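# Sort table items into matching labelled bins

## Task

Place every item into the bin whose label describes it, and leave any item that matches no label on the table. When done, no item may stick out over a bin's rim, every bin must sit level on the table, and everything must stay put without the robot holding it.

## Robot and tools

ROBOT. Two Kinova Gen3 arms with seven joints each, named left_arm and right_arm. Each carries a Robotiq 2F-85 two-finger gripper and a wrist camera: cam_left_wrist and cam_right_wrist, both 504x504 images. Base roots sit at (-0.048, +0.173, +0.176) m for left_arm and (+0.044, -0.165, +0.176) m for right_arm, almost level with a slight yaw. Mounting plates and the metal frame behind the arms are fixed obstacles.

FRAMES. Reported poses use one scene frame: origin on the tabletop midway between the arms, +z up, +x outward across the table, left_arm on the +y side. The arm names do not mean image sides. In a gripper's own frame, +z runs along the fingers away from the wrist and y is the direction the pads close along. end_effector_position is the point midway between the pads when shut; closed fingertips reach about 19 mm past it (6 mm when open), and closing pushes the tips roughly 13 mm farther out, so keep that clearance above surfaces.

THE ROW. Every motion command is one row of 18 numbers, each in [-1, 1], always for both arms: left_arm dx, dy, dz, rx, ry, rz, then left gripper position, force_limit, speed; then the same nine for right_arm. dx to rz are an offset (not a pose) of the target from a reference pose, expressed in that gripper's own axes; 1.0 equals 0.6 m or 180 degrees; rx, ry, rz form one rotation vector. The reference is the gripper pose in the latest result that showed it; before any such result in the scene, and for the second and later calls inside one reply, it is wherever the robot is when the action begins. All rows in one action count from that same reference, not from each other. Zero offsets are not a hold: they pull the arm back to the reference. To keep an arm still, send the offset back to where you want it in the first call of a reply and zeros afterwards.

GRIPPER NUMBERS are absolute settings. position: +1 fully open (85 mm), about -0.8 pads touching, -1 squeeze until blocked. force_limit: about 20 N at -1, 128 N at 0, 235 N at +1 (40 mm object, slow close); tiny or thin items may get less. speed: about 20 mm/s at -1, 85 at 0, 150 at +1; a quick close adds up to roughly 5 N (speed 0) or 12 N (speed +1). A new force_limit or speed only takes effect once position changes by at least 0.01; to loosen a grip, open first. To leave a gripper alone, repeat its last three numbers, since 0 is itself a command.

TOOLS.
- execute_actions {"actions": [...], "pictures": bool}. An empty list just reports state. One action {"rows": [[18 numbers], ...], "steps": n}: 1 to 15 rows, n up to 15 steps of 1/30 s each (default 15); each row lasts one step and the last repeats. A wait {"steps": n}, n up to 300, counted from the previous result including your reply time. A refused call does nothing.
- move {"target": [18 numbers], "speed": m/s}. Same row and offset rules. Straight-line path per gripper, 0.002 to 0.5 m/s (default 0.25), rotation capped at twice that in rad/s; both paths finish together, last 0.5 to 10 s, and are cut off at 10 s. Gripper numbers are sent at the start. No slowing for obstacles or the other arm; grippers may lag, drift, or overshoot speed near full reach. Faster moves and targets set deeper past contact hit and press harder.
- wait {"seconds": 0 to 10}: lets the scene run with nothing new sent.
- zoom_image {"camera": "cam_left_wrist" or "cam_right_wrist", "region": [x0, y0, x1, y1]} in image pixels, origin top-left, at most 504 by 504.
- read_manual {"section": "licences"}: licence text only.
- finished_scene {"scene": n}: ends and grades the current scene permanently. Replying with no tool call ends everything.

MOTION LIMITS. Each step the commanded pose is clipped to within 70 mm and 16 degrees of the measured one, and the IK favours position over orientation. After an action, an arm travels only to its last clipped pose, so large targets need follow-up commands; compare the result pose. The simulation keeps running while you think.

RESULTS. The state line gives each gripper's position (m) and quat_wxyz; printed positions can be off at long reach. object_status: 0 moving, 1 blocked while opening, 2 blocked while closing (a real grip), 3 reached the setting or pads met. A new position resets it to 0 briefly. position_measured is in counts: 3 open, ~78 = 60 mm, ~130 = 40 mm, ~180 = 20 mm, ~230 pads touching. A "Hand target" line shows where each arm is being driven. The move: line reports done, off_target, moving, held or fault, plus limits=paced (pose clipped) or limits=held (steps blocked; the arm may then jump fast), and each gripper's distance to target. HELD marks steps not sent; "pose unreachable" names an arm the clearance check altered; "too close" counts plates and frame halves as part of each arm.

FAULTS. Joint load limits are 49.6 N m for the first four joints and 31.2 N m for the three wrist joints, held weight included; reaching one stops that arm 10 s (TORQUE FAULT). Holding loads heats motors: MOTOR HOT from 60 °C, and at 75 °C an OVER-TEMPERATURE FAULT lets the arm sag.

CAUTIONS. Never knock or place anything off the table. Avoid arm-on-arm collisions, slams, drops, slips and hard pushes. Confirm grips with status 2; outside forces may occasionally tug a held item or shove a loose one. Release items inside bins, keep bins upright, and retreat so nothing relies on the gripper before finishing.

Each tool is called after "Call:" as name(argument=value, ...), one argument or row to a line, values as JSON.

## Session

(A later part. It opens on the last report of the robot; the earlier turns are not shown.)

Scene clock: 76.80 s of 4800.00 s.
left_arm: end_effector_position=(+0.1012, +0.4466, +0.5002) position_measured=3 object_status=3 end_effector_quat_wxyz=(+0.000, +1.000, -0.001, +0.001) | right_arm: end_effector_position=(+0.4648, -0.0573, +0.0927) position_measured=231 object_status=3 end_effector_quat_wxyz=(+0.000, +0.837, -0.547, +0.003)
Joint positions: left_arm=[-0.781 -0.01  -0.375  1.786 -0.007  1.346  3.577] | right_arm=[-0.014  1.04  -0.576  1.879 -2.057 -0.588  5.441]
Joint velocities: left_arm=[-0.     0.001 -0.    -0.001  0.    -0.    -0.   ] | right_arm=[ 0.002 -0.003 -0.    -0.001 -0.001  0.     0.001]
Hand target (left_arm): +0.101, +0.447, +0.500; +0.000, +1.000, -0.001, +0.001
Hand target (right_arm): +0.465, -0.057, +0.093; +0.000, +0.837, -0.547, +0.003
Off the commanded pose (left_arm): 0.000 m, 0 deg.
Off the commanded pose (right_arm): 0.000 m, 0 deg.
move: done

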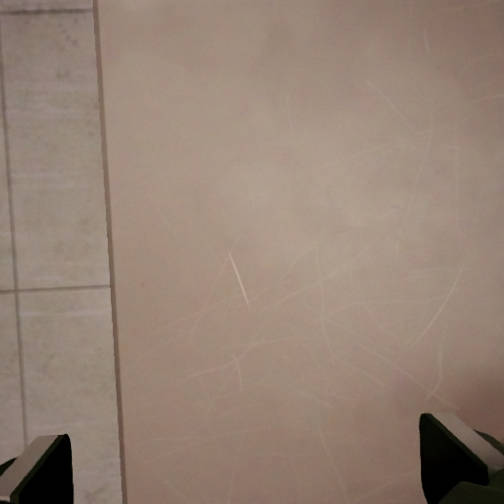

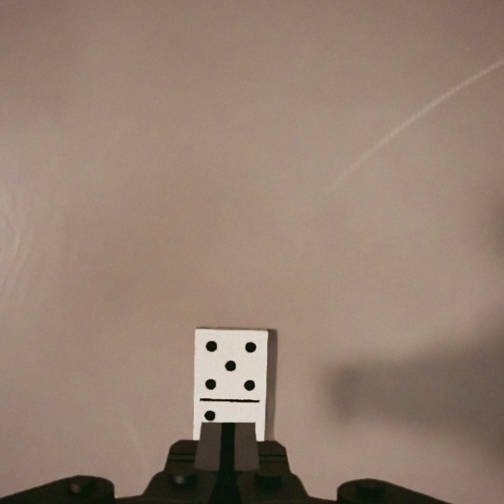

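So z is accurate; go to 0.020.

Call:
move(
  target=[0,0,0,0,0,0,1,0,0,0,0,0.122,0,0,0,0.08,-0.6,0.5],
  speed=0.1,
)

Call:
move(
  target=[0,0,0,0,0,0,1,0,0,0,0,0,0,0,0,-1,-0.6,0],
)

Scene clock: 79.53 s of 4800.00 s.
left_arm: end_effector_position=(+0.1012, +0.4466, +0.5002) position_measured=3 object_status=3 end_effector_quat_wxyz=(+0.000, +1.000, -0.001, +0.001) | right_arm: end_effector_position=(+0.4655, -0.0576, +0.0199) position_measured=119 object_status=3 end_effector_quat_wxyz=(+0.000, +0.837, -0.547, +0.003)
Joint positions: left_arm=[-0.781 -0.01  -0.375  1.786 -0.007  1.346  3.577] | right_arm=[-0.081  1.188 -0.457  1.827 -1.899 -0.473  5.309]
Joint velocities: left_arm=[-0.002 -0.     0.    -0.     0.001 -0.    -0.001] | right_arm=[-0.005  0.006 -0.001 -0.     0.001 -0.     0.   ]
Hand target (left_arm): +0.101, +0.447, +0.500; +0.000, +1.000, -0.001, +0.001
Hand target (right_arm): +0.465, -0.057, +0.020; +0.000, +0.837, -0.547, +0.003
Off the commanded pose (left_arm): 0.000 m, 0 deg.
Off the commanded pose (right_arm): 0.001 m, 0 deg.
move: done

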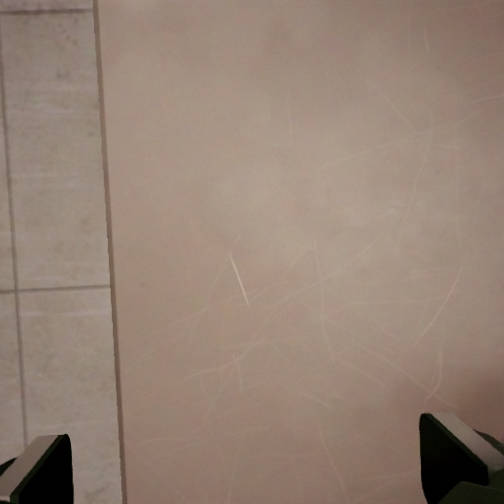

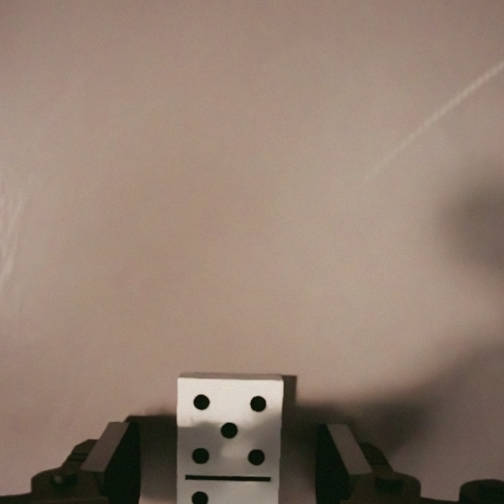

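Scene clock: 80.07 s of 4800.00 s.
left_arm: end_effector_position=(+0.1012, +0.4466, +0.5002) position_measured=3 object_status=3 end_effector_quat_wxyz=(+0.000, +1.000, -0.001, +0.001) | right_arm: end_effector_position=(+0.4656, -0.0576, +0.0201) position_measured=173 object_status=2 end_effector_quat_wxyz=(+0.000, +0.837, -0.547, +0.003)
Joint positions: left_arm=[-0.781 -0.01  -0.375  1.786 -0.007  1.346  3.577] | right_arm=[-0.081  1.187 -0.457  1.827 -1.899 -0.473  5.309]
Joint velocities: left_arm=[ 0.     0.001 -0.     0.001 -0.001  0.001 -0.   ] | right_arm=[ 0.    -0.    -0.     0.001  0.001  0.     0.001]
Hand target (left_arm): +0.101, +0.447, +0.500; +0.000, +1.000, -0.001, +0.001
Hand target (right_arm): +0.466, -0.058, +0.020; +0.000, +0.837, -0.547, +0.003
Off the commanded pose (left_arm): 0.000 m, 0 deg.
Off the commanded pose (right_arm): 0.000 m, 0 deg.
move: done

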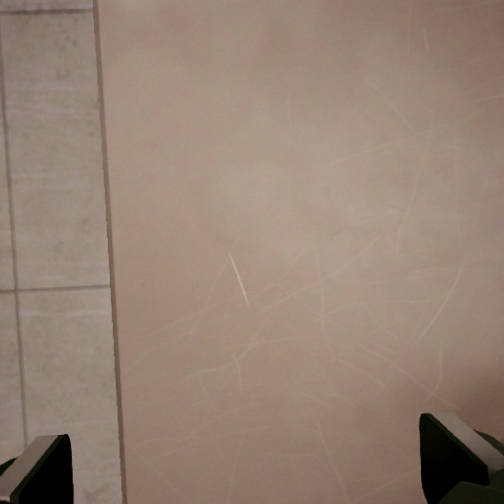

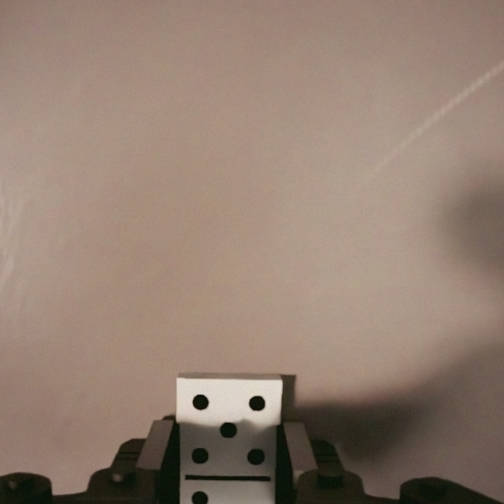

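Call:
move(
  target=[0,0,0,0,0,0,1,0,0,0.39,0.363,-0.13,0,0,0,-1,-0.6,0],
  speed=0.3,
)

Call:
move(
  target=[0,0,0,0,0,0,1,0,0,0.045,0.532,0.02,0,0,0.004,-1,-0.6,0],
  speed=0.35,
)

Scene clock: 85.53 s of 4800.00 s.
left_arm: end_effector_position=(+0.1012, +0.4466, +0.5002) position_measured=3 object_status=3 end_effector_quat_wxyz=(+0.000, +1.000, -0.001, +0.001) | right_arm: end_effector_position=(+0.3596, -0.3577, +0.0980) position_measured=173 object_status=2 end_effector_quat_wxyz=(-0.000, +0.838, -0.546, +0.003)
Joint positions: left_arm=[-0.781 -0.01  -0.375  1.786 -0.007  1.346  3.577] | right_arm=[ 0.645  0.916 -0.348  2.12  -1.949 -0.313  6.035]
Joint velocities: left_arm=[-0.001 -0.     0.    -0.001 -0.002 -0.    -0.001] | right_arm=[ 0.018  0.004 -0.001 -0.008 -0.018 -0.006  0.018]
Hand target (left_arm): +0.101, +0.447, +0.500; +0.000, +1.000, -0.001, +0.001
Hand target (right_arm): +0.359, -0.358, +0.098; -0.000, +0.837, -0.547, +0.002
Off the commanded pose (left_arm): 0.000 m, 0 deg.
Off the commanded pose (right_arm): 0.001 m, 0 deg.
After step 90, 0.60 s passed at rest.
move: done

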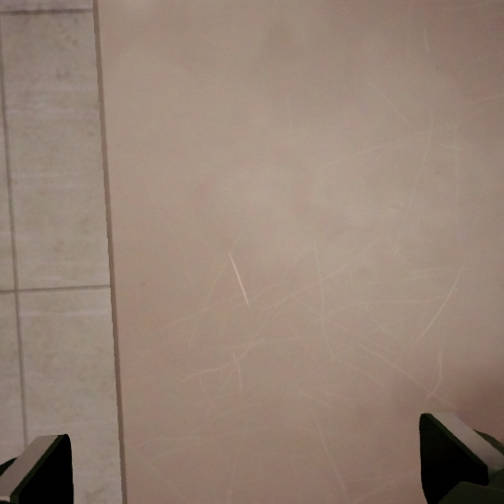

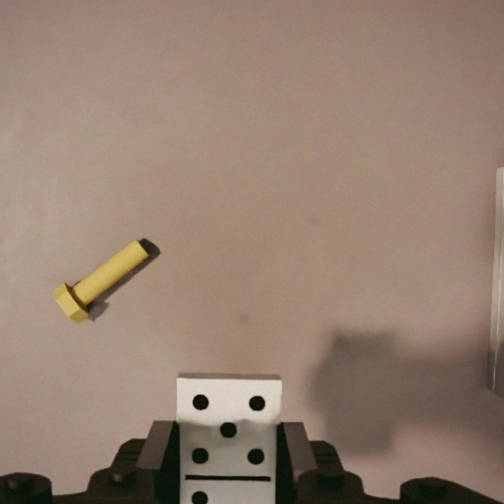

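Scene clock: 86.93 s of 4800.00 s.
left_arm: end_effector_position=(+0.1012, +0.4466, +0.5002) position_measured=3 object_status=3 end_effector_quat_wxyz=(+0.000, +1.000, -0.001, +0.001) | right_arm: end_effector_position=(+0.0797, -0.5103, +0.0846) position_measured=173 object_status=2 end_effector_quat_wxyz=(-0.001, +0.835, -0.551, +0.002)
Joint positions: left_arm=[-0.781 -0.01  -0.375  1.786 -0.007  1.346  3.577] | right_arm=[ 1.305  0.916  0.019  2.2   -1.341  0.019  6.284]
Joint velocities: left_arm=[ 0.001  0.001 -0.     0.    -0.001 -0.     0.   ] | right_arm=[ 0.035  0.002 -0.022  0.004  0.004 -0.019  0.001]
Hand target (left_arm): +0.101, +0.447, +0.500; +0.000, +1.000, -0.001, +0.001
Hand target (right_arm): +0.079, -0.510, +0.085; -0.001, +0.834, -0.552, +0.002
Off the commanded pose (left_arm): 0.000 m, 0 deg.
Off the commanded pose (right_arm): 0.002 m, 0 deg.
joint sent to its limit (right arm) — the command would take joint 7 (wrist roll) past its upper limit, so that joint was sent only as far as its limit.
move: done

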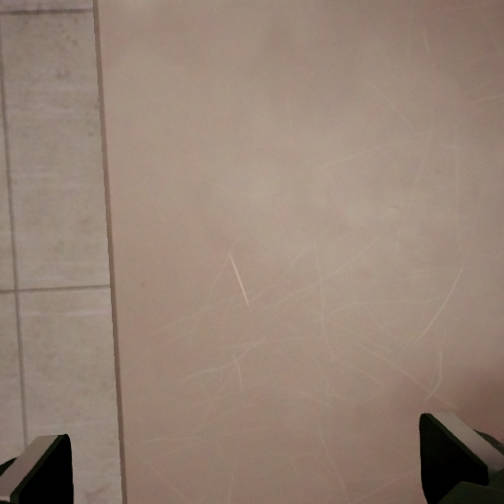

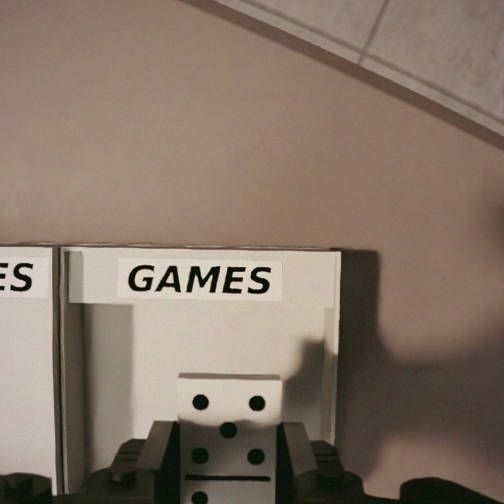

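Call:
move(
  target=[0,0,0,0,0,0,1,0,0,0.004,-0.002,0.094,0,0,0,-1,-0.6,0],
  speed=0.06,
)

Scene clock: 90.47 s of 4800.00 s.
left_arm: end_effector_position=(+0.1012, +0.4466, +0.5002) position_measured=3 object_status=3 end_effector_quat_wxyz=(+0.000, +1.000, -0.001, +0.001) | right_arm: end_effector_position=(+0.0824, -0.5124, +0.0285) position_measured=173 object_status=2 end_effector_quat_wxyz=(-0.001, +0.835, -0.550, +0.002)
Joint positions: left_arm=[-0.781 -0.01  -0.375  1.786 -0.007  1.346  3.577] | right_arm=[ 1.513  1.091 -0.262  2.138 -1.183 -0.246  6.194]
Joint velocities: left_arm=[ 0.002 -0.    -0.    -0.001  0.    -0.     0.001] | right_arm=[ 0.01   0.009  0.001  0.001  0.005 -0.002 -0.005]
Hand target (left_arm): +0.101, +0.447, +0.500; +0.000, +1.000, -0.001, +0.001
Hand target (right_arm): +0.082, -0.512, +0.028; -0.001, +0.835, -0.551, +0.002
Off the commanded pose (left_arm): 0.000 m, 0 deg.
Off the commanded pose (right_arm): 0.001 m, 0 deg.
move: done

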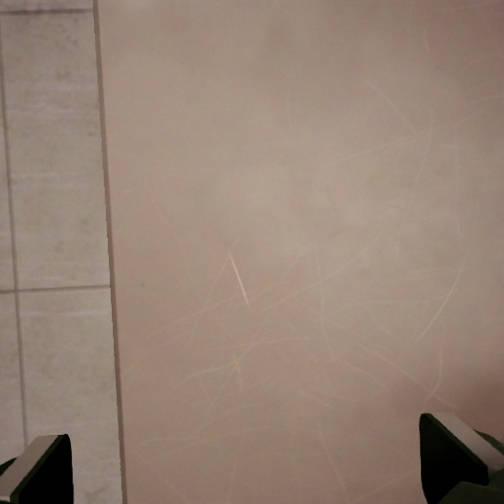

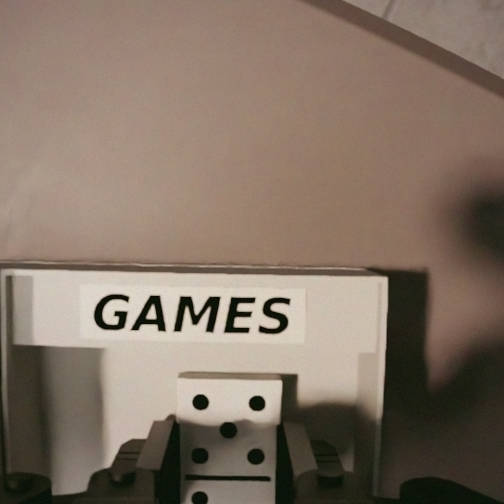

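Call:
move(
  target=[0,0,0,0,0,0,1,0,0,0,0,0,0,0,0,-0.13,-0.6,-0.3],
)

Call:
move(
  target=[0,0,0,0,0,0,1,0,0,0,0,-0.085,0,0,0,-0.13,-0.6,0],
  speed=0.15,
)

Call:
move(
  target=[0,0,0,0,0,0,1,0,0,-0.11,-0.518,0,0,0,0.495,0.08,-0.6,0],
  speed=0.4,
)

Scene clock: 94.03 s of 4800.00 s.
left_arm: end_effector_position=(+0.1012, +0.4466, +0.5002) position_measured=3 object_status=3 end_effector_quat_wxyz=(+0.000, +1.000, -0.001, +0.001) | right_arm: end_effector_position=(+0.0824, -0.5124, +0.0285) position_measured=145 object_status=3 end_effector_quat_wxyz=(-0.001, +0.835, -0.550, +0.002)
Joint positions: left_arm=[-0.781 -0.01  -0.375  1.786 -0.007  1.346  3.577] | right_arm=[ 1.513  1.091 -0.262  2.138 -1.183 -0.246  6.195]
Joint velocities: left_arm=[-0.002  0.     0.001  0.     0.001  0.001 -0.   ] | right_arm=[ 0.     0.     0.    -0.001  0.001  0.001 -0.   ]
Hand target (left_arm): +0.101, +0.447, +0.500; +0.000, +1.000, -0.001, +0.001
Hand target (right_arm): +0.082, -0.512, +0.028; -0.001, +0.835, -0.550, +0.002
Off the commanded pose (left_arm): 0.000 m, 0 deg.
Off the commanded pose (right_arm): 0.000 m, 0 deg.
move: done

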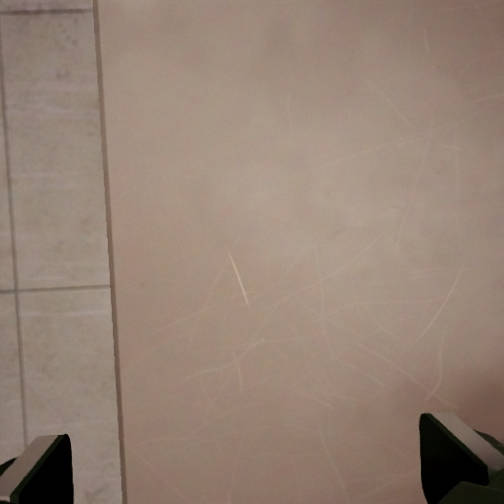

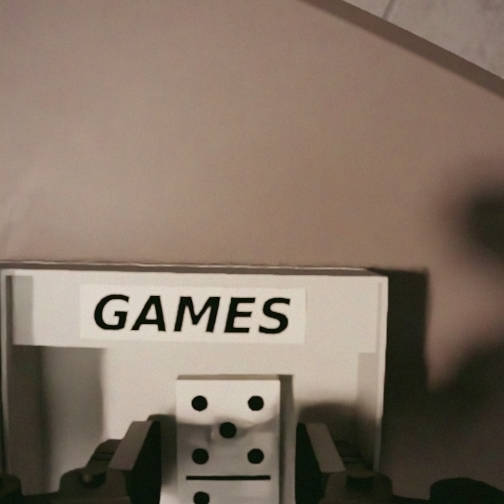

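Scene clock: 94.90 s of 4800.00 s.
left_arm: end_effector_position=(+0.1012, +0.4466, +0.5002) position_measured=3 object_status=3 end_effector_quat_wxyz=(+0.000, +1.000, -0.001, +0.001) | right_arm: end_effector_position=(+0.0812, -0.5122, +0.0793) position_measured=145 object_status=3 end_effector_quat_wxyz=(-0.000, +0.834, -0.551, +0.003)
Joint positions: left_arm=[-0.781 -0.01  -0.375  1.786 -0.007  1.346  3.577] | right_arm=[ 1.329  0.93  -0.017  2.191 -1.34  -0.011  6.284]
Joint velocities: left_arm=[ 0.001 -0.001  0.    -0.001  0.    -0.     0.   ] | right_arm=[-0.09  -0.004  0.123 -0.01  -0.02   0.1   -0.001]
Hand target (left_arm): +0.101, +0.447, +0.500; +0.000, +1.000, -0.001, +0.001
Hand target (right_arm): +0.082, -0.512, +0.080; -0.000, +0.835, -0.550, +0.003
Off the commanded pose (left_arm): 0.000 m, 0 deg.
Off the commanded pose (right_arm): 0.001 m, 0 deg.
move: done

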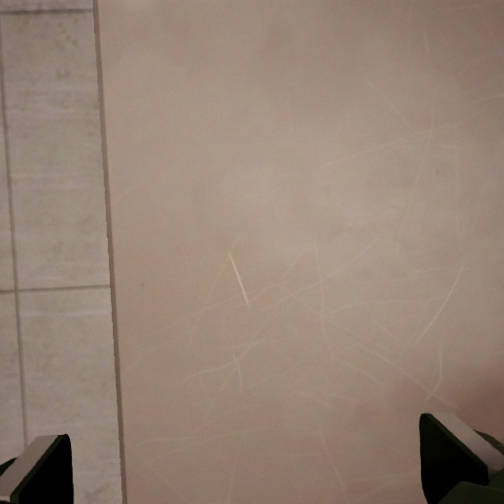

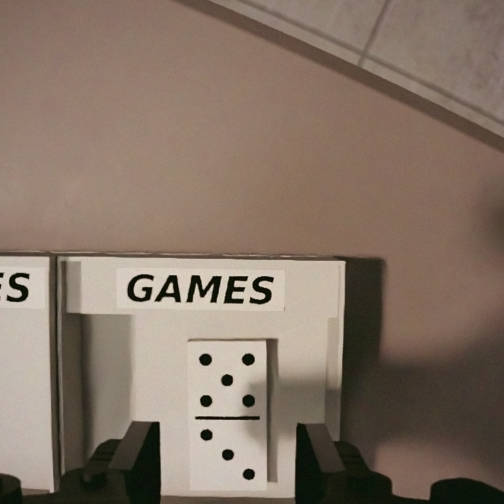

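Scene clock: 97.50 s of 4800.00 s.
left_arm: end_effector_position=(+0.1012, +0.4466, +0.5002) position_measured=3 object_status=3 end_effector_quat_wxyz=(+0.000, +1.000, -0.001, +0.001) | right_arm: end_effector_position=(+0.3408, -0.3306, +0.0804) position_measured=119 object_status=3 end_effector_quat_wxyz=(+0.002, -0.208, +0.978, -0.002)
Joint positions: left_arm=[-0.781 -0.01  -0.375  1.786 -0.007  1.346  3.577] | right_arm=[ 0.662  0.98  -0.426  2.205 -1.528 -0.369  4.014]
Joint velocities: left_arm=[ 0.001  0.001 -0.    -0.001  0.001  0.     0.001] | right_arm=[-0.001  0.002 -0.005  0.007  0.023 -0.009 -0.022]
Hand target (left_arm): +0.101, +0.447, +0.500; +0.000, +1.000, -0.001, +0.001
Hand target (right_arm): +0.341, -0.330, +0.080; +0.002, -0.208, +0.978, -0.003
Off the commanded pose (left_arm): 0.000 m, 0 deg.
Off the commanded pose (right_arm): 0.001 m, 0 deg.
move: done

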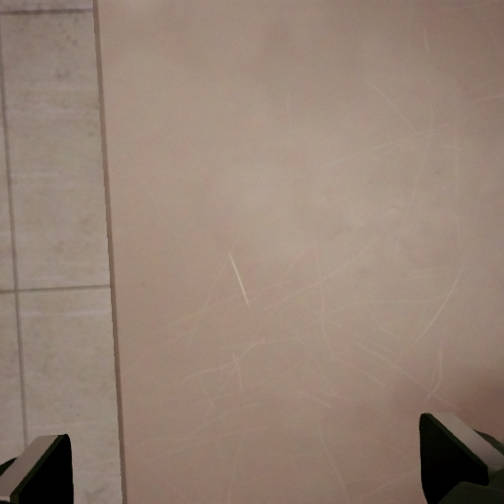

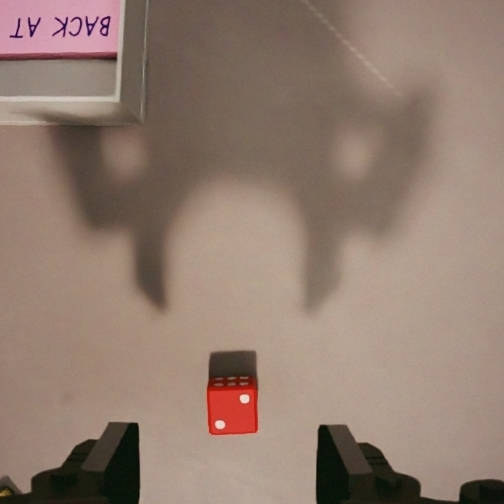

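Call:
move(
  target=[0,0,0,0,0,0,1,0,0,0.002,0.001,0.093,0,0,0,0.08,-0.6,0],
  speed=0.1,
)

Call:
move(
  target=[0,0,0,0,0,0,1,0,0,0,0,0,0,0,0,-1,-0.6,0],
)

Call:
move(
  target=[0,0,0,0,0,0,1,0,0,0,0,-0.1,0,0,0,-1,-0.6,0],
  speed=0.2,
)

Scene clock: 100.63 s of 4800.00 s.
left_arm: end_effector_position=(+0.1012, +0.4466, +0.5002) position_measured=3 object_status=3 end_effector_quat_wxyz=(+0.000, +1.000, -0.001, +0.001) | right_arm: end_effector_position=(+0.3403, -0.3309, +0.0251) position_measured=119 object_status=3 end_effector_quat_wxyz=(+0.002, -0.208, +0.978, -0.003)
Joint positions: left_arm=[-0.781 -0.01  -0.375  1.786 -0.007  1.346  3.577] | right_arm=[ 0.696  1.154 -0.453  2.156 -1.256 -0.452  3.804]
Joint velocities: left_arm=[-0.001 -0.    -0.    -0.001 -0.     0.     0.   ] | right_arm=[ 0.001  0.011  0.003  0.001  0.003  0.002 -0.003]
Hand target (left_arm): +0.101, +0.447, +0.500; +0.000, +1.000, -0.001, +0.001
Hand target (right_arm): +0.340, -0.331, +0.025; +0.002, -0.208, +0.978, -0.002
Off the commanded pose (left_arm): 0.000 m, 0 deg.
Off the commanded pose (right_arm): 0.001 m, 0 deg.
move: done

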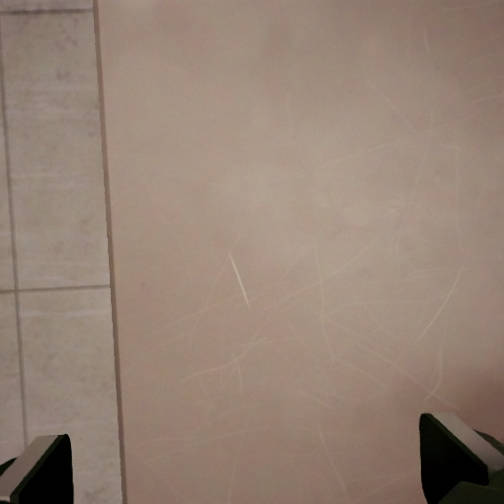

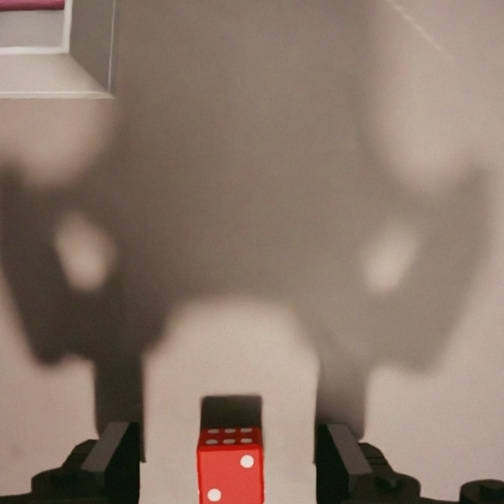

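Scene clock: 101.23 s of 4800.00 s.
left_arm: end_effector_position=(+0.1012, +0.4466, +0.5002) position_measured=3 object_status=3 end_effector_quat_wxyz=(+0.000, +1.000, -0.001, +0.001) | right_arm: end_effector_position=(+0.3403, -0.3309, +0.0252) position_measured=195 object_status=0 end_effector_quat_wxyz=(+0.002, -0.208, +0.978, -0.003)
Joint positions: left_arm=[-0.781 -0.01  -0.375  1.786 -0.007  1.346  3.577] | right_arm=[ 0.696  1.153 -0.453  2.157 -1.256 -0.452  3.804]
Joint velocities: left_arm=[-0.  0. -0.  0.  0.  0.  0.] | right_arm=[-0.    -0.     0.    -0.001 -0.001  0.002 -0.   ]
Hand target (left_arm): +0.101, +0.447, +0.500; +0.000, +1.000, -0.001, +0.001
Hand target (right_arm): +0.340, -0.331, +0.025; +0.002, -0.208, +0.978, -0.003
Off the commanded pose (left_arm): 0.000 m, 0 deg.
Off the commanded pose (right_arm): 0.000 m, 0 deg.
move: done

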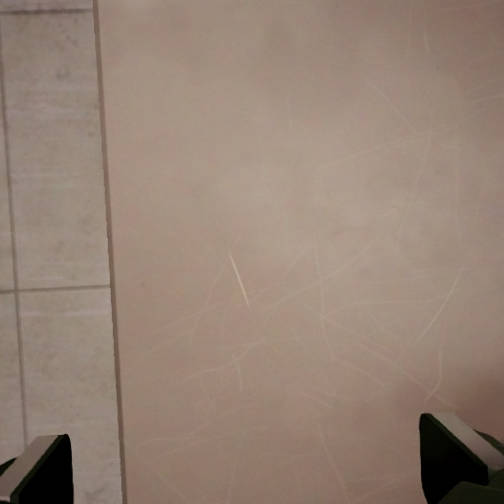

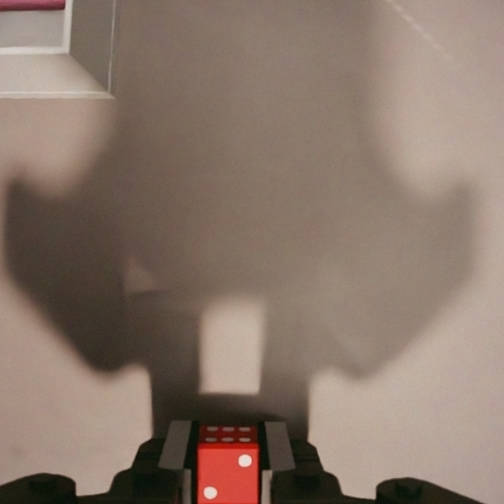

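Scene clock: 102.13 s of 4800.00 s.
left_arm: end_effector_position=(+0.1012, +0.4466, +0.5002) position_measured=3 object_status=3 end_effector_quat_wxyz=(+0.000, +1.000, -0.001, +0.001) | right_arm: end_effector_position=(+0.3396, -0.3306, +0.0850) position_measured=195 object_status=2 end_effector_quat_wxyz=(+0.002, -0.208, +0.978, -0.003)
Joint positions: left_arm=[-0.781 -0.01  -0.375  1.786 -0.007  1.346  3.577] | right_arm=[ 0.655  0.963 -0.416  2.212 -1.545 -0.357  4.027]
Joint velocities: left_arm=[ 0.002 -0.001  0.     0.001  0.001  0.    -0.001] | right_arm=[-0.002 -0.005 -0.002  0.    -0.004 -0.003  0.005]
Hand target (left_arm): +0.101, +0.447, +0.500; +0.000, +1.000, -0.001, +0.001
Hand target (right_arm): +0.340, -0.331, +0.085; +0.002, -0.208, +0.978, -0.003
Off the commanded pose (left_arm): 0.000 m, 0 deg.
Off the commanded pose (right_arm): 0.000 m, 0 deg.
move: done

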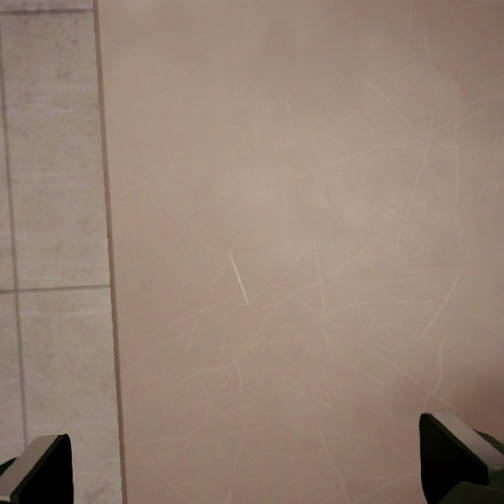

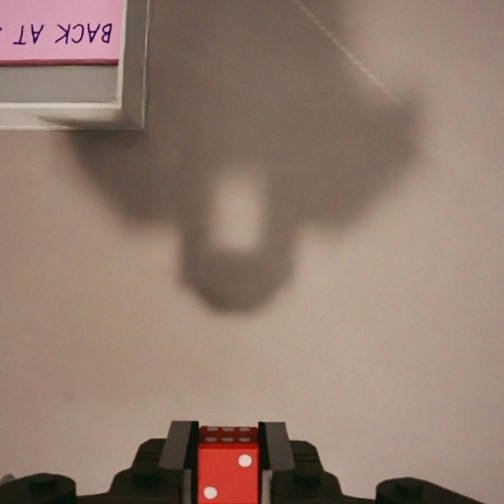

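Call:
move(
  target=[0,0,0,0,0,0,1,0,0,0.465,-0.103,0,0,0,0.005,-1,-0.6,0],
  speed=0.3,
)

Scene clock: 104.57 s of 4800.00 s.
left_arm: end_effector_position=(+0.1012, +0.4466, +0.5002) position_measured=3 object_status=3 end_effector_quat_wxyz=(+0.000, +1.000, -0.001, +0.001) | right_arm: end_effector_position=(+0.1098, -0.4998, +0.0840) position_measured=195 object_status=2 end_effector_quat_wxyz=(+0.002, -0.199, +0.980, -0.002)
Joint positions: left_arm=[-0.781 -0.01  -0.375  1.786 -0.007  1.346  3.577] | right_arm=[ 1.257  0.917 -0.041  2.22  -1.047 -0.037  4.331]
Joint velocities: left_arm=[ 0.001 -0.    -0.    -0.     0.    -0.001 -0.   ] | right_arm=[-0.012 -0.     0.005 -0.002 -0.001  0.01   0.001]
Hand target (left_arm): +0.101, +0.447, +0.500; +0.000, +1.000, -0.001, +0.001
Hand target (right_arm): +0.110, -0.500, +0.084; +0.003, -0.200, +0.980, -0.002
Off the commanded pose (left_arm): 0.000 m, 0 deg.
Off the commanded pose (right_arm): 0.001 m, 0 deg.
move: done

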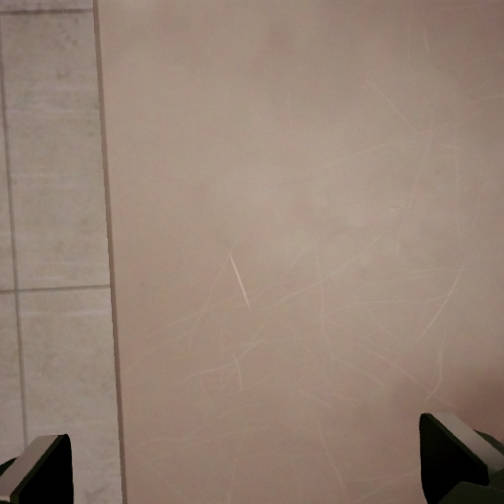

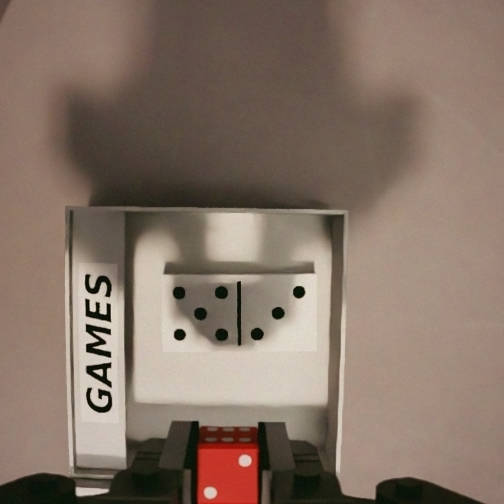

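Call:
move(
  target=[0,0,0,0,0,0,1,0,0,0,0.001,0.087,0,0,0,-1,-0.6,0],
  speed=0.08,
)

Call:
move(
  target=[0,0,0,0,0,0,1,0,0,0,0,0,0,0,0,-0.31,-0.6,-0.3],
)

Call:
move(
  target=[0,0,0,0,0,0,1,0,0,0,0,-0.09,0,0,0,-0.31,-0.6,0],
  speed=0.15,
)

Call:
move(
  target=[0,0,0,0,0,0,1,0,0,-0.55,0.12,0,0,0,0,0.08,-0.6,0],
  speed=0.4,
)

Scene clock: 110.40 s of 4800.00 s.
left_arm: end_effector_position=(+0.1012, +0.4466, +0.5002) position_measured=3 object_status=3 end_effector_quat_wxyz=(+0.000, +1.000, -0.001, +0.001) | right_arm: end_effector_position=(+0.1103, -0.4999, +0.0323) position_measured=195 object_status=2 end_effector_quat_wxyz=(+0.002, -0.200, +0.980, -0.003)
Joint positions: left_arm=[-0.781 -0.01  -0.375  1.786 -0.007  1.346  3.577] | right_arm=[ 1.382  1.076 -0.205  2.172 -0.973 -0.215  4.304]
Joint velocities: left_arm=[-0.001  0.    -0.     0.    -0.001  0.001  0.   ] | right_arm=[ 0.008  0.    -0.003  0.002  0.003 -0.001 -0.002]
Hand target (left_arm): +0.101, +0.447, +0.500; +0.000, +1.000, -0.001, +0.001
Hand target (right_arm): +0.110, -0.499, +0.032; +0.002, -0.200, +0.980, -0.002
Off the commanded pose (left_arm): 0.000 m, 0 deg.
Off the commanded pose (right_arm): 0.001 m, 0 deg.
After step 90, 1.87 s passed at rest.
move: done

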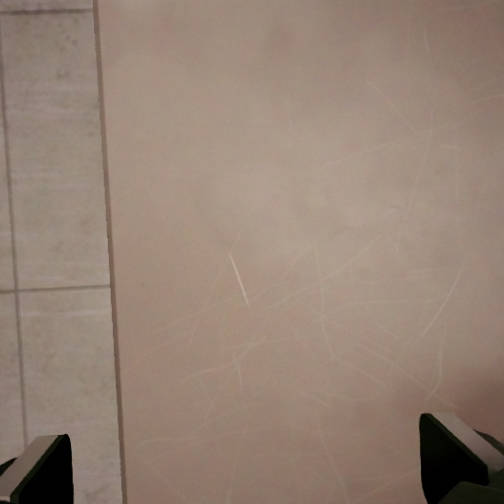

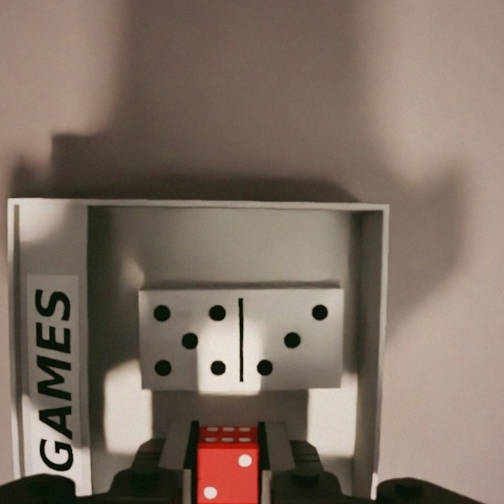

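Scene clock: 110.90 s of 4800.00 s.
left_arm: end_effector_position=(+0.1012, +0.4466, +0.5002) position_measured=3 object_status=3 end_effector_quat_wxyz=(+0.000, +1.000, -0.001, +0.001) | right_arm: end_effector_position=(+0.1103, -0.4999, +0.0323) position_measured=168 object_status=0 end_effector_quat_wxyz=(+0.002, -0.200, +0.980, -0.003)
Joint positions: left_arm=[-0.781 -0.01  -0.375  1.786 -0.007  1.346  3.577] | right_arm=[ 1.382  1.076 -0.205  2.172 -0.973 -0.215  4.304]
Joint velocities: left_arm=[-0.    -0.001 -0.     0.    -0.    -0.    -0.001] | right_arm=[ 0.001  0.    -0.     0.    -0.    -0.001 -0.001]
Hand target (left_arm): +0.101, +0.447, +0.500; +0.000, +1.000, -0.001, +0.001
Hand target (right_arm): +0.110, -0.500, +0.032; +0.002, -0.200, +0.980, -0.003
Off the commanded pose (left_arm): 0.000 m, 0 deg.
Off the commanded pose (right_arm): 0.000 m, 0 deg.
move: done

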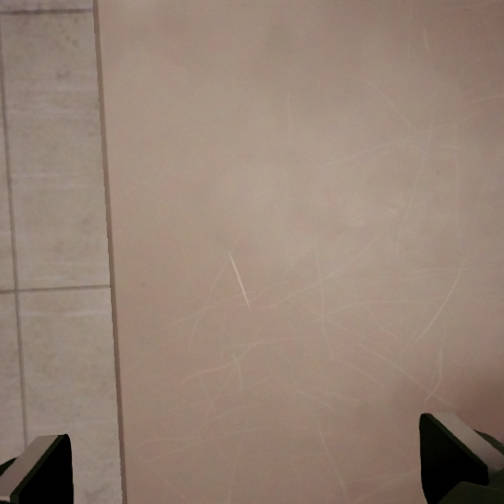

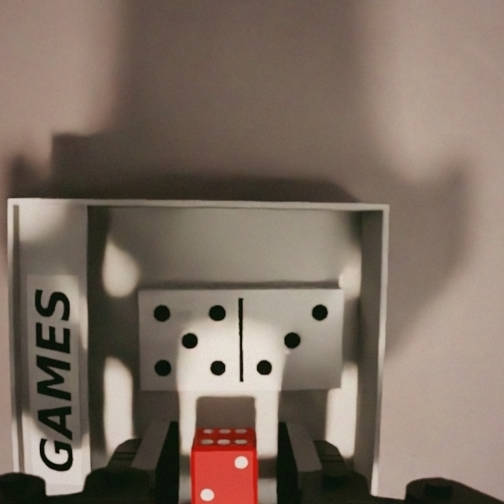

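Scene clock: 111.73 s of 4800.00 s.
left_arm: end_effector_position=(+0.1012, +0.4466, +0.5002) position_measured=3 object_status=3 end_effector_quat_wxyz=(+0.000, +1.000, -0.001, +0.001) | right_arm: end_effector_position=(+0.1094, -0.4995, +0.0860) position_measured=168 object_status=3 end_effector_quat_wxyz=(+0.002, -0.199, +0.980, -0.002)
Joint positions: left_arm=[-0.781 -0.01  -0.375  1.786 -0.007  1.346  3.577] | right_arm=[ 1.255  0.911 -0.038  2.223 -1.059 -0.033  4.342]
Joint velocities: left_arm=[ 0.    -0.001 -0.    -0.    -0.001  0.    -0.001] | right_arm=[-0.017 -0.008  0.002  0.001 -0.002  0.005  0.001]
Hand target (left_arm): +0.101, +0.447, +0.500; +0.000, +1.000, -0.001, +0.001
Hand target (right_arm): +0.110, -0.500, +0.086; +0.002, -0.200, +0.980, -0.003
Off the commanded pose (left_arm): 0.000 m, 0 deg.
Off the commanded pose (right_arm): 0.001 m, 0 deg.
move: done

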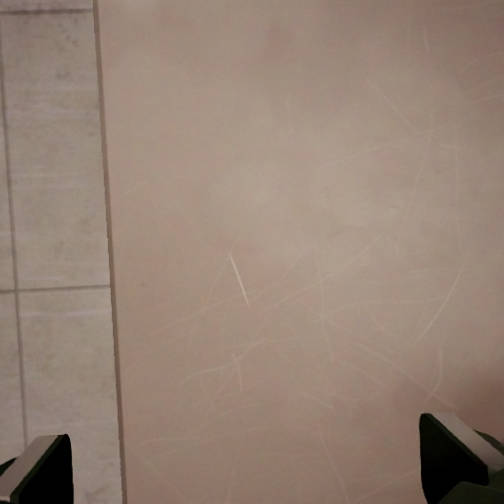

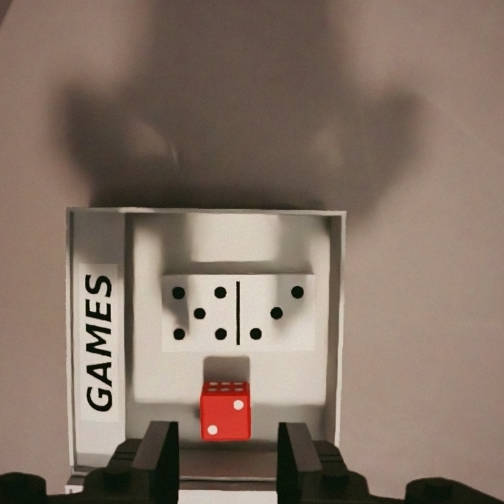

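Scene clock: 113.27 s of 4800.00 s.
left_arm: end_effector_position=(+0.1012, +0.4466, +0.5002) position_measured=3 object_status=3 end_effector_quat_wxyz=(+0.000, +1.000, -0.001, +0.001) | right_arm: end_effector_position=(+0.3848, -0.3052, +0.0872) position_measured=119 object_status=3 end_effector_quat_wxyz=(+0.002, -0.200, +0.980, -0.003)
Joint positions: left_arm=[-0.781 -0.01  -0.375  1.786 -0.007  1.346  3.577] | right_arm=[ 0.572  0.976 -0.471  2.115 -1.77  -0.415  4.141]
Joint velocities: left_arm=[ 0.     0.     0.     0.001 -0.001 -0.    -0.   ] | right_arm=[ 0.001  0.004 -0.001 -0.003 -0.012 -0.004  0.013]
Hand target (left_arm): +0.101, +0.447, +0.500; +0.000, +1.000, -0.001, +0.001
Hand target (right_arm): +0.385, -0.305, +0.087; +0.002, -0.199, +0.980, -0.003
Off the commanded pose (left_arm): 0.000 m, 0 deg.
Off the commanded pose (right_arm): 0.001 m, 0 deg.
move: done

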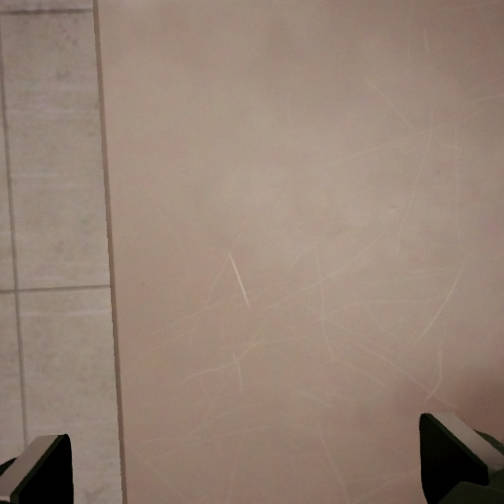

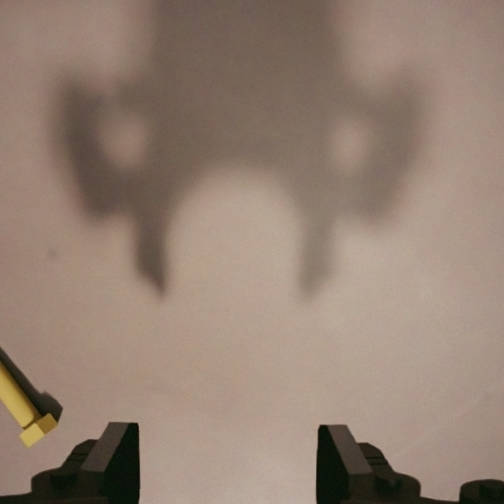

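Call:
move(
  target=[0,0,0,0,0,0,1,0,0,-0.547,0.683,0,0,0,-0.36,0.08,-0.6,0],
  speed=0.4,
)

Scene clock: 116.97 s of 4800.00 s.
left_arm: end_effector_position=(+0.1012, +0.4466, +0.5002) position_measured=3 object_status=3 end_effector_quat_wxyz=(+0.000, +1.000, -0.001, +0.001) | right_arm: end_effector_position=(+0.5278, +0.1998, +0.0864) position_measured=119 object_status=3 end_effector_quat_wxyz=(-0.001, +0.694, -0.720, +0.005)
Joint positions: left_arm=[-0.781 -0.01  -0.375  1.786 -0.007  1.346  3.577] | right_arm=[-0.401  1.342 -0.864  1.172 -2.101 -1.075  4.978]
Joint velocities: left_arm=[-0.002  0.     0.    -0.    -0.     0.     0.001] | right_arm=[-0.008  0.011  0.001 -0.008 -0.001 -0.001  0.002]
Hand target (left_arm): +0.101, +0.447, +0.500; +0.000, +1.000, -0.001, +0.001
Hand target (right_arm): +0.527, +0.200, +0.086; -0.000, +0.694, -0.720, +0.005
Off the commanded pose (left_arm): 0.000 m, 0 deg.
Off the commanded pose (right_arm): 0.002 m, 0 deg.
move: done

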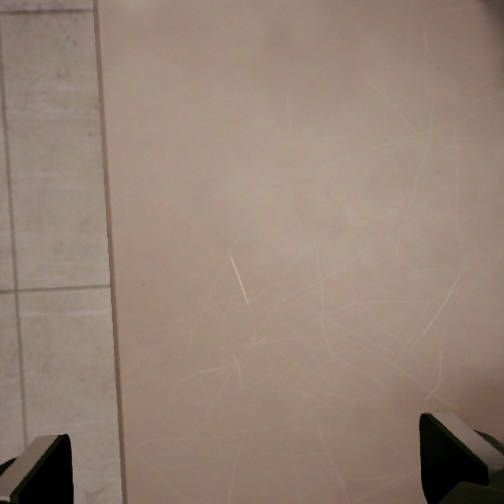

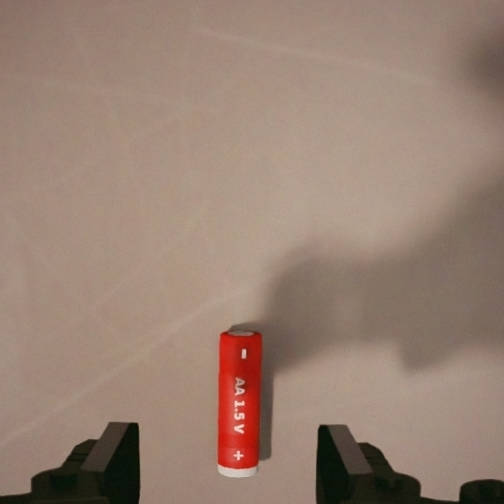

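Call:
move(
  target=[0,0,0,0,0,0,1,0,0,-0.002,0.005,0.111,0,0,0,0.08,-0.6,0],
  speed=0.1,
)

Call:
move(
  target=[0,0,0,0,0,0,1,0,0,0,0,0,0,0,0,-1,-0.6,0],
)

Scene clock: 119.27 s of 4800.00 s.
left_arm: end_effector_position=(+0.1012, +0.4466, +0.5002) position_measured=3 object_status=3 end_effector_quat_wxyz=(+0.000, +1.000, -0.001, +0.001) | right_arm: end_effector_position=(+0.5257, +0.2008, +0.0201) position_measured=119 object_status=3 end_effector_quat_wxyz=(-0.001, +0.694, -0.720, +0.005)
Joint positions: left_arm=[-0.781 -0.01  -0.375  1.786 -0.007  1.346  3.577] | right_arm=[-0.423  1.453 -0.822  1.126 -2.049 -0.998  4.967]
Joint velocities: left_arm=[-0.001 -0.001  0.     0.    -0.002  0.     0.   ] | right_arm=[-0.003  0.004  0.001  0.    -0.001  0.002  0.001]
Hand target (left_arm): +0.101, +0.447, +0.500; +0.000, +1.000, -0.001, +0.001
Hand target (right_arm): +0.525, +0.201, +0.020; -0.001, +0.694, -0.720, +0.005
Off the commanded pose (left_arm): 0.000 m, 0 deg.
Off the commanded pose (right_arm): 0.000 m, 0 deg.
move: done

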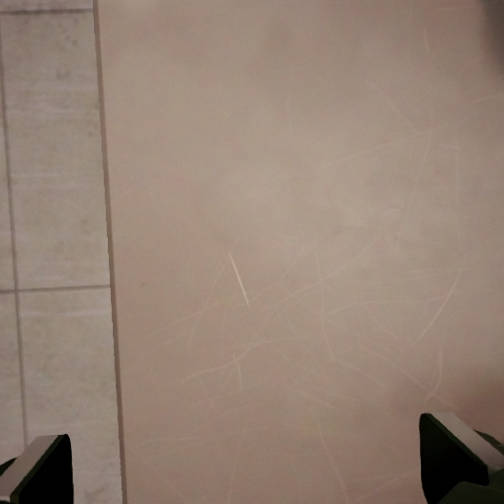

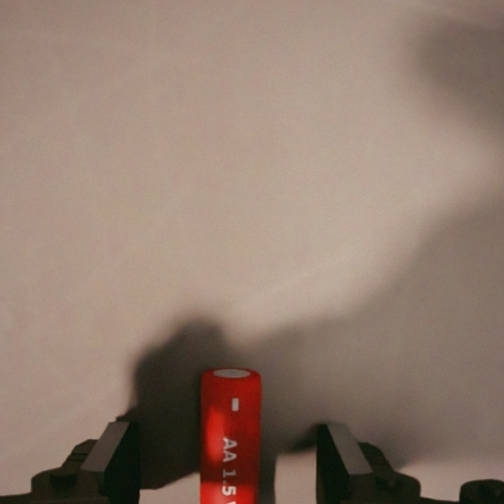

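Scene clock: 119.90 s of 4800.00 s.
left_arm: end_effector_position=(+0.1012, +0.4466, +0.5002) position_measured=3 object_status=3 end_effector_quat_wxyz=(+0.000, +1.000, -0.001, +0.001) | right_arm: end_effector_position=(+0.5258, +0.2010, +0.0203) position_measured=199 object_status=2 end_effector_quat_wxyz=(-0.001, +0.694, -0.720, +0.005)
Joint positions: left_arm=[-0.781 -0.01  -0.375  1.786 -0.007  1.346  3.577] | right_arm=[-0.424  1.452 -0.822  1.126 -2.049 -0.998  4.967]
Joint velocities: left_arm=[ 0.    -0.001  0.     0.001 -0.001 -0.     0.   ] | right_arm=[ 0.     0.    -0.     0.001  0.    -0.002 -0.   ]
Hand target (left_arm): +0.101, +0.447, +0.500; +0.000, +1.000, -0.001, +0.001
Hand target (right_arm): +0.526, +0.201, +0.020; -0.001, +0.694, -0.720, +0.005
Off the commanded pose (left_arm): 0.000 m, 0 deg.
Off the commanded pose (right_arm): 0.000 m, 0 deg.
move: done

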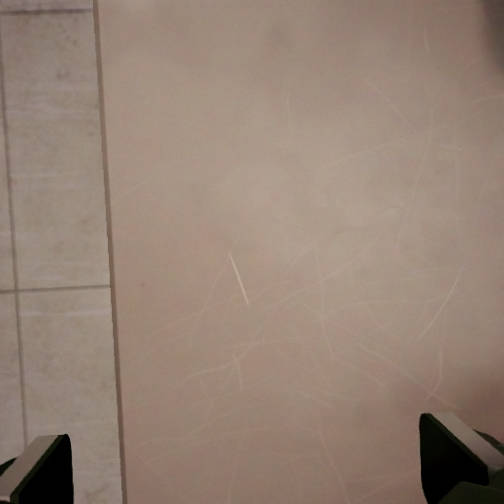

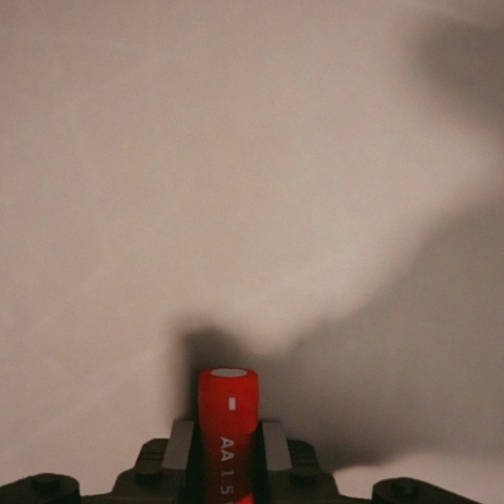

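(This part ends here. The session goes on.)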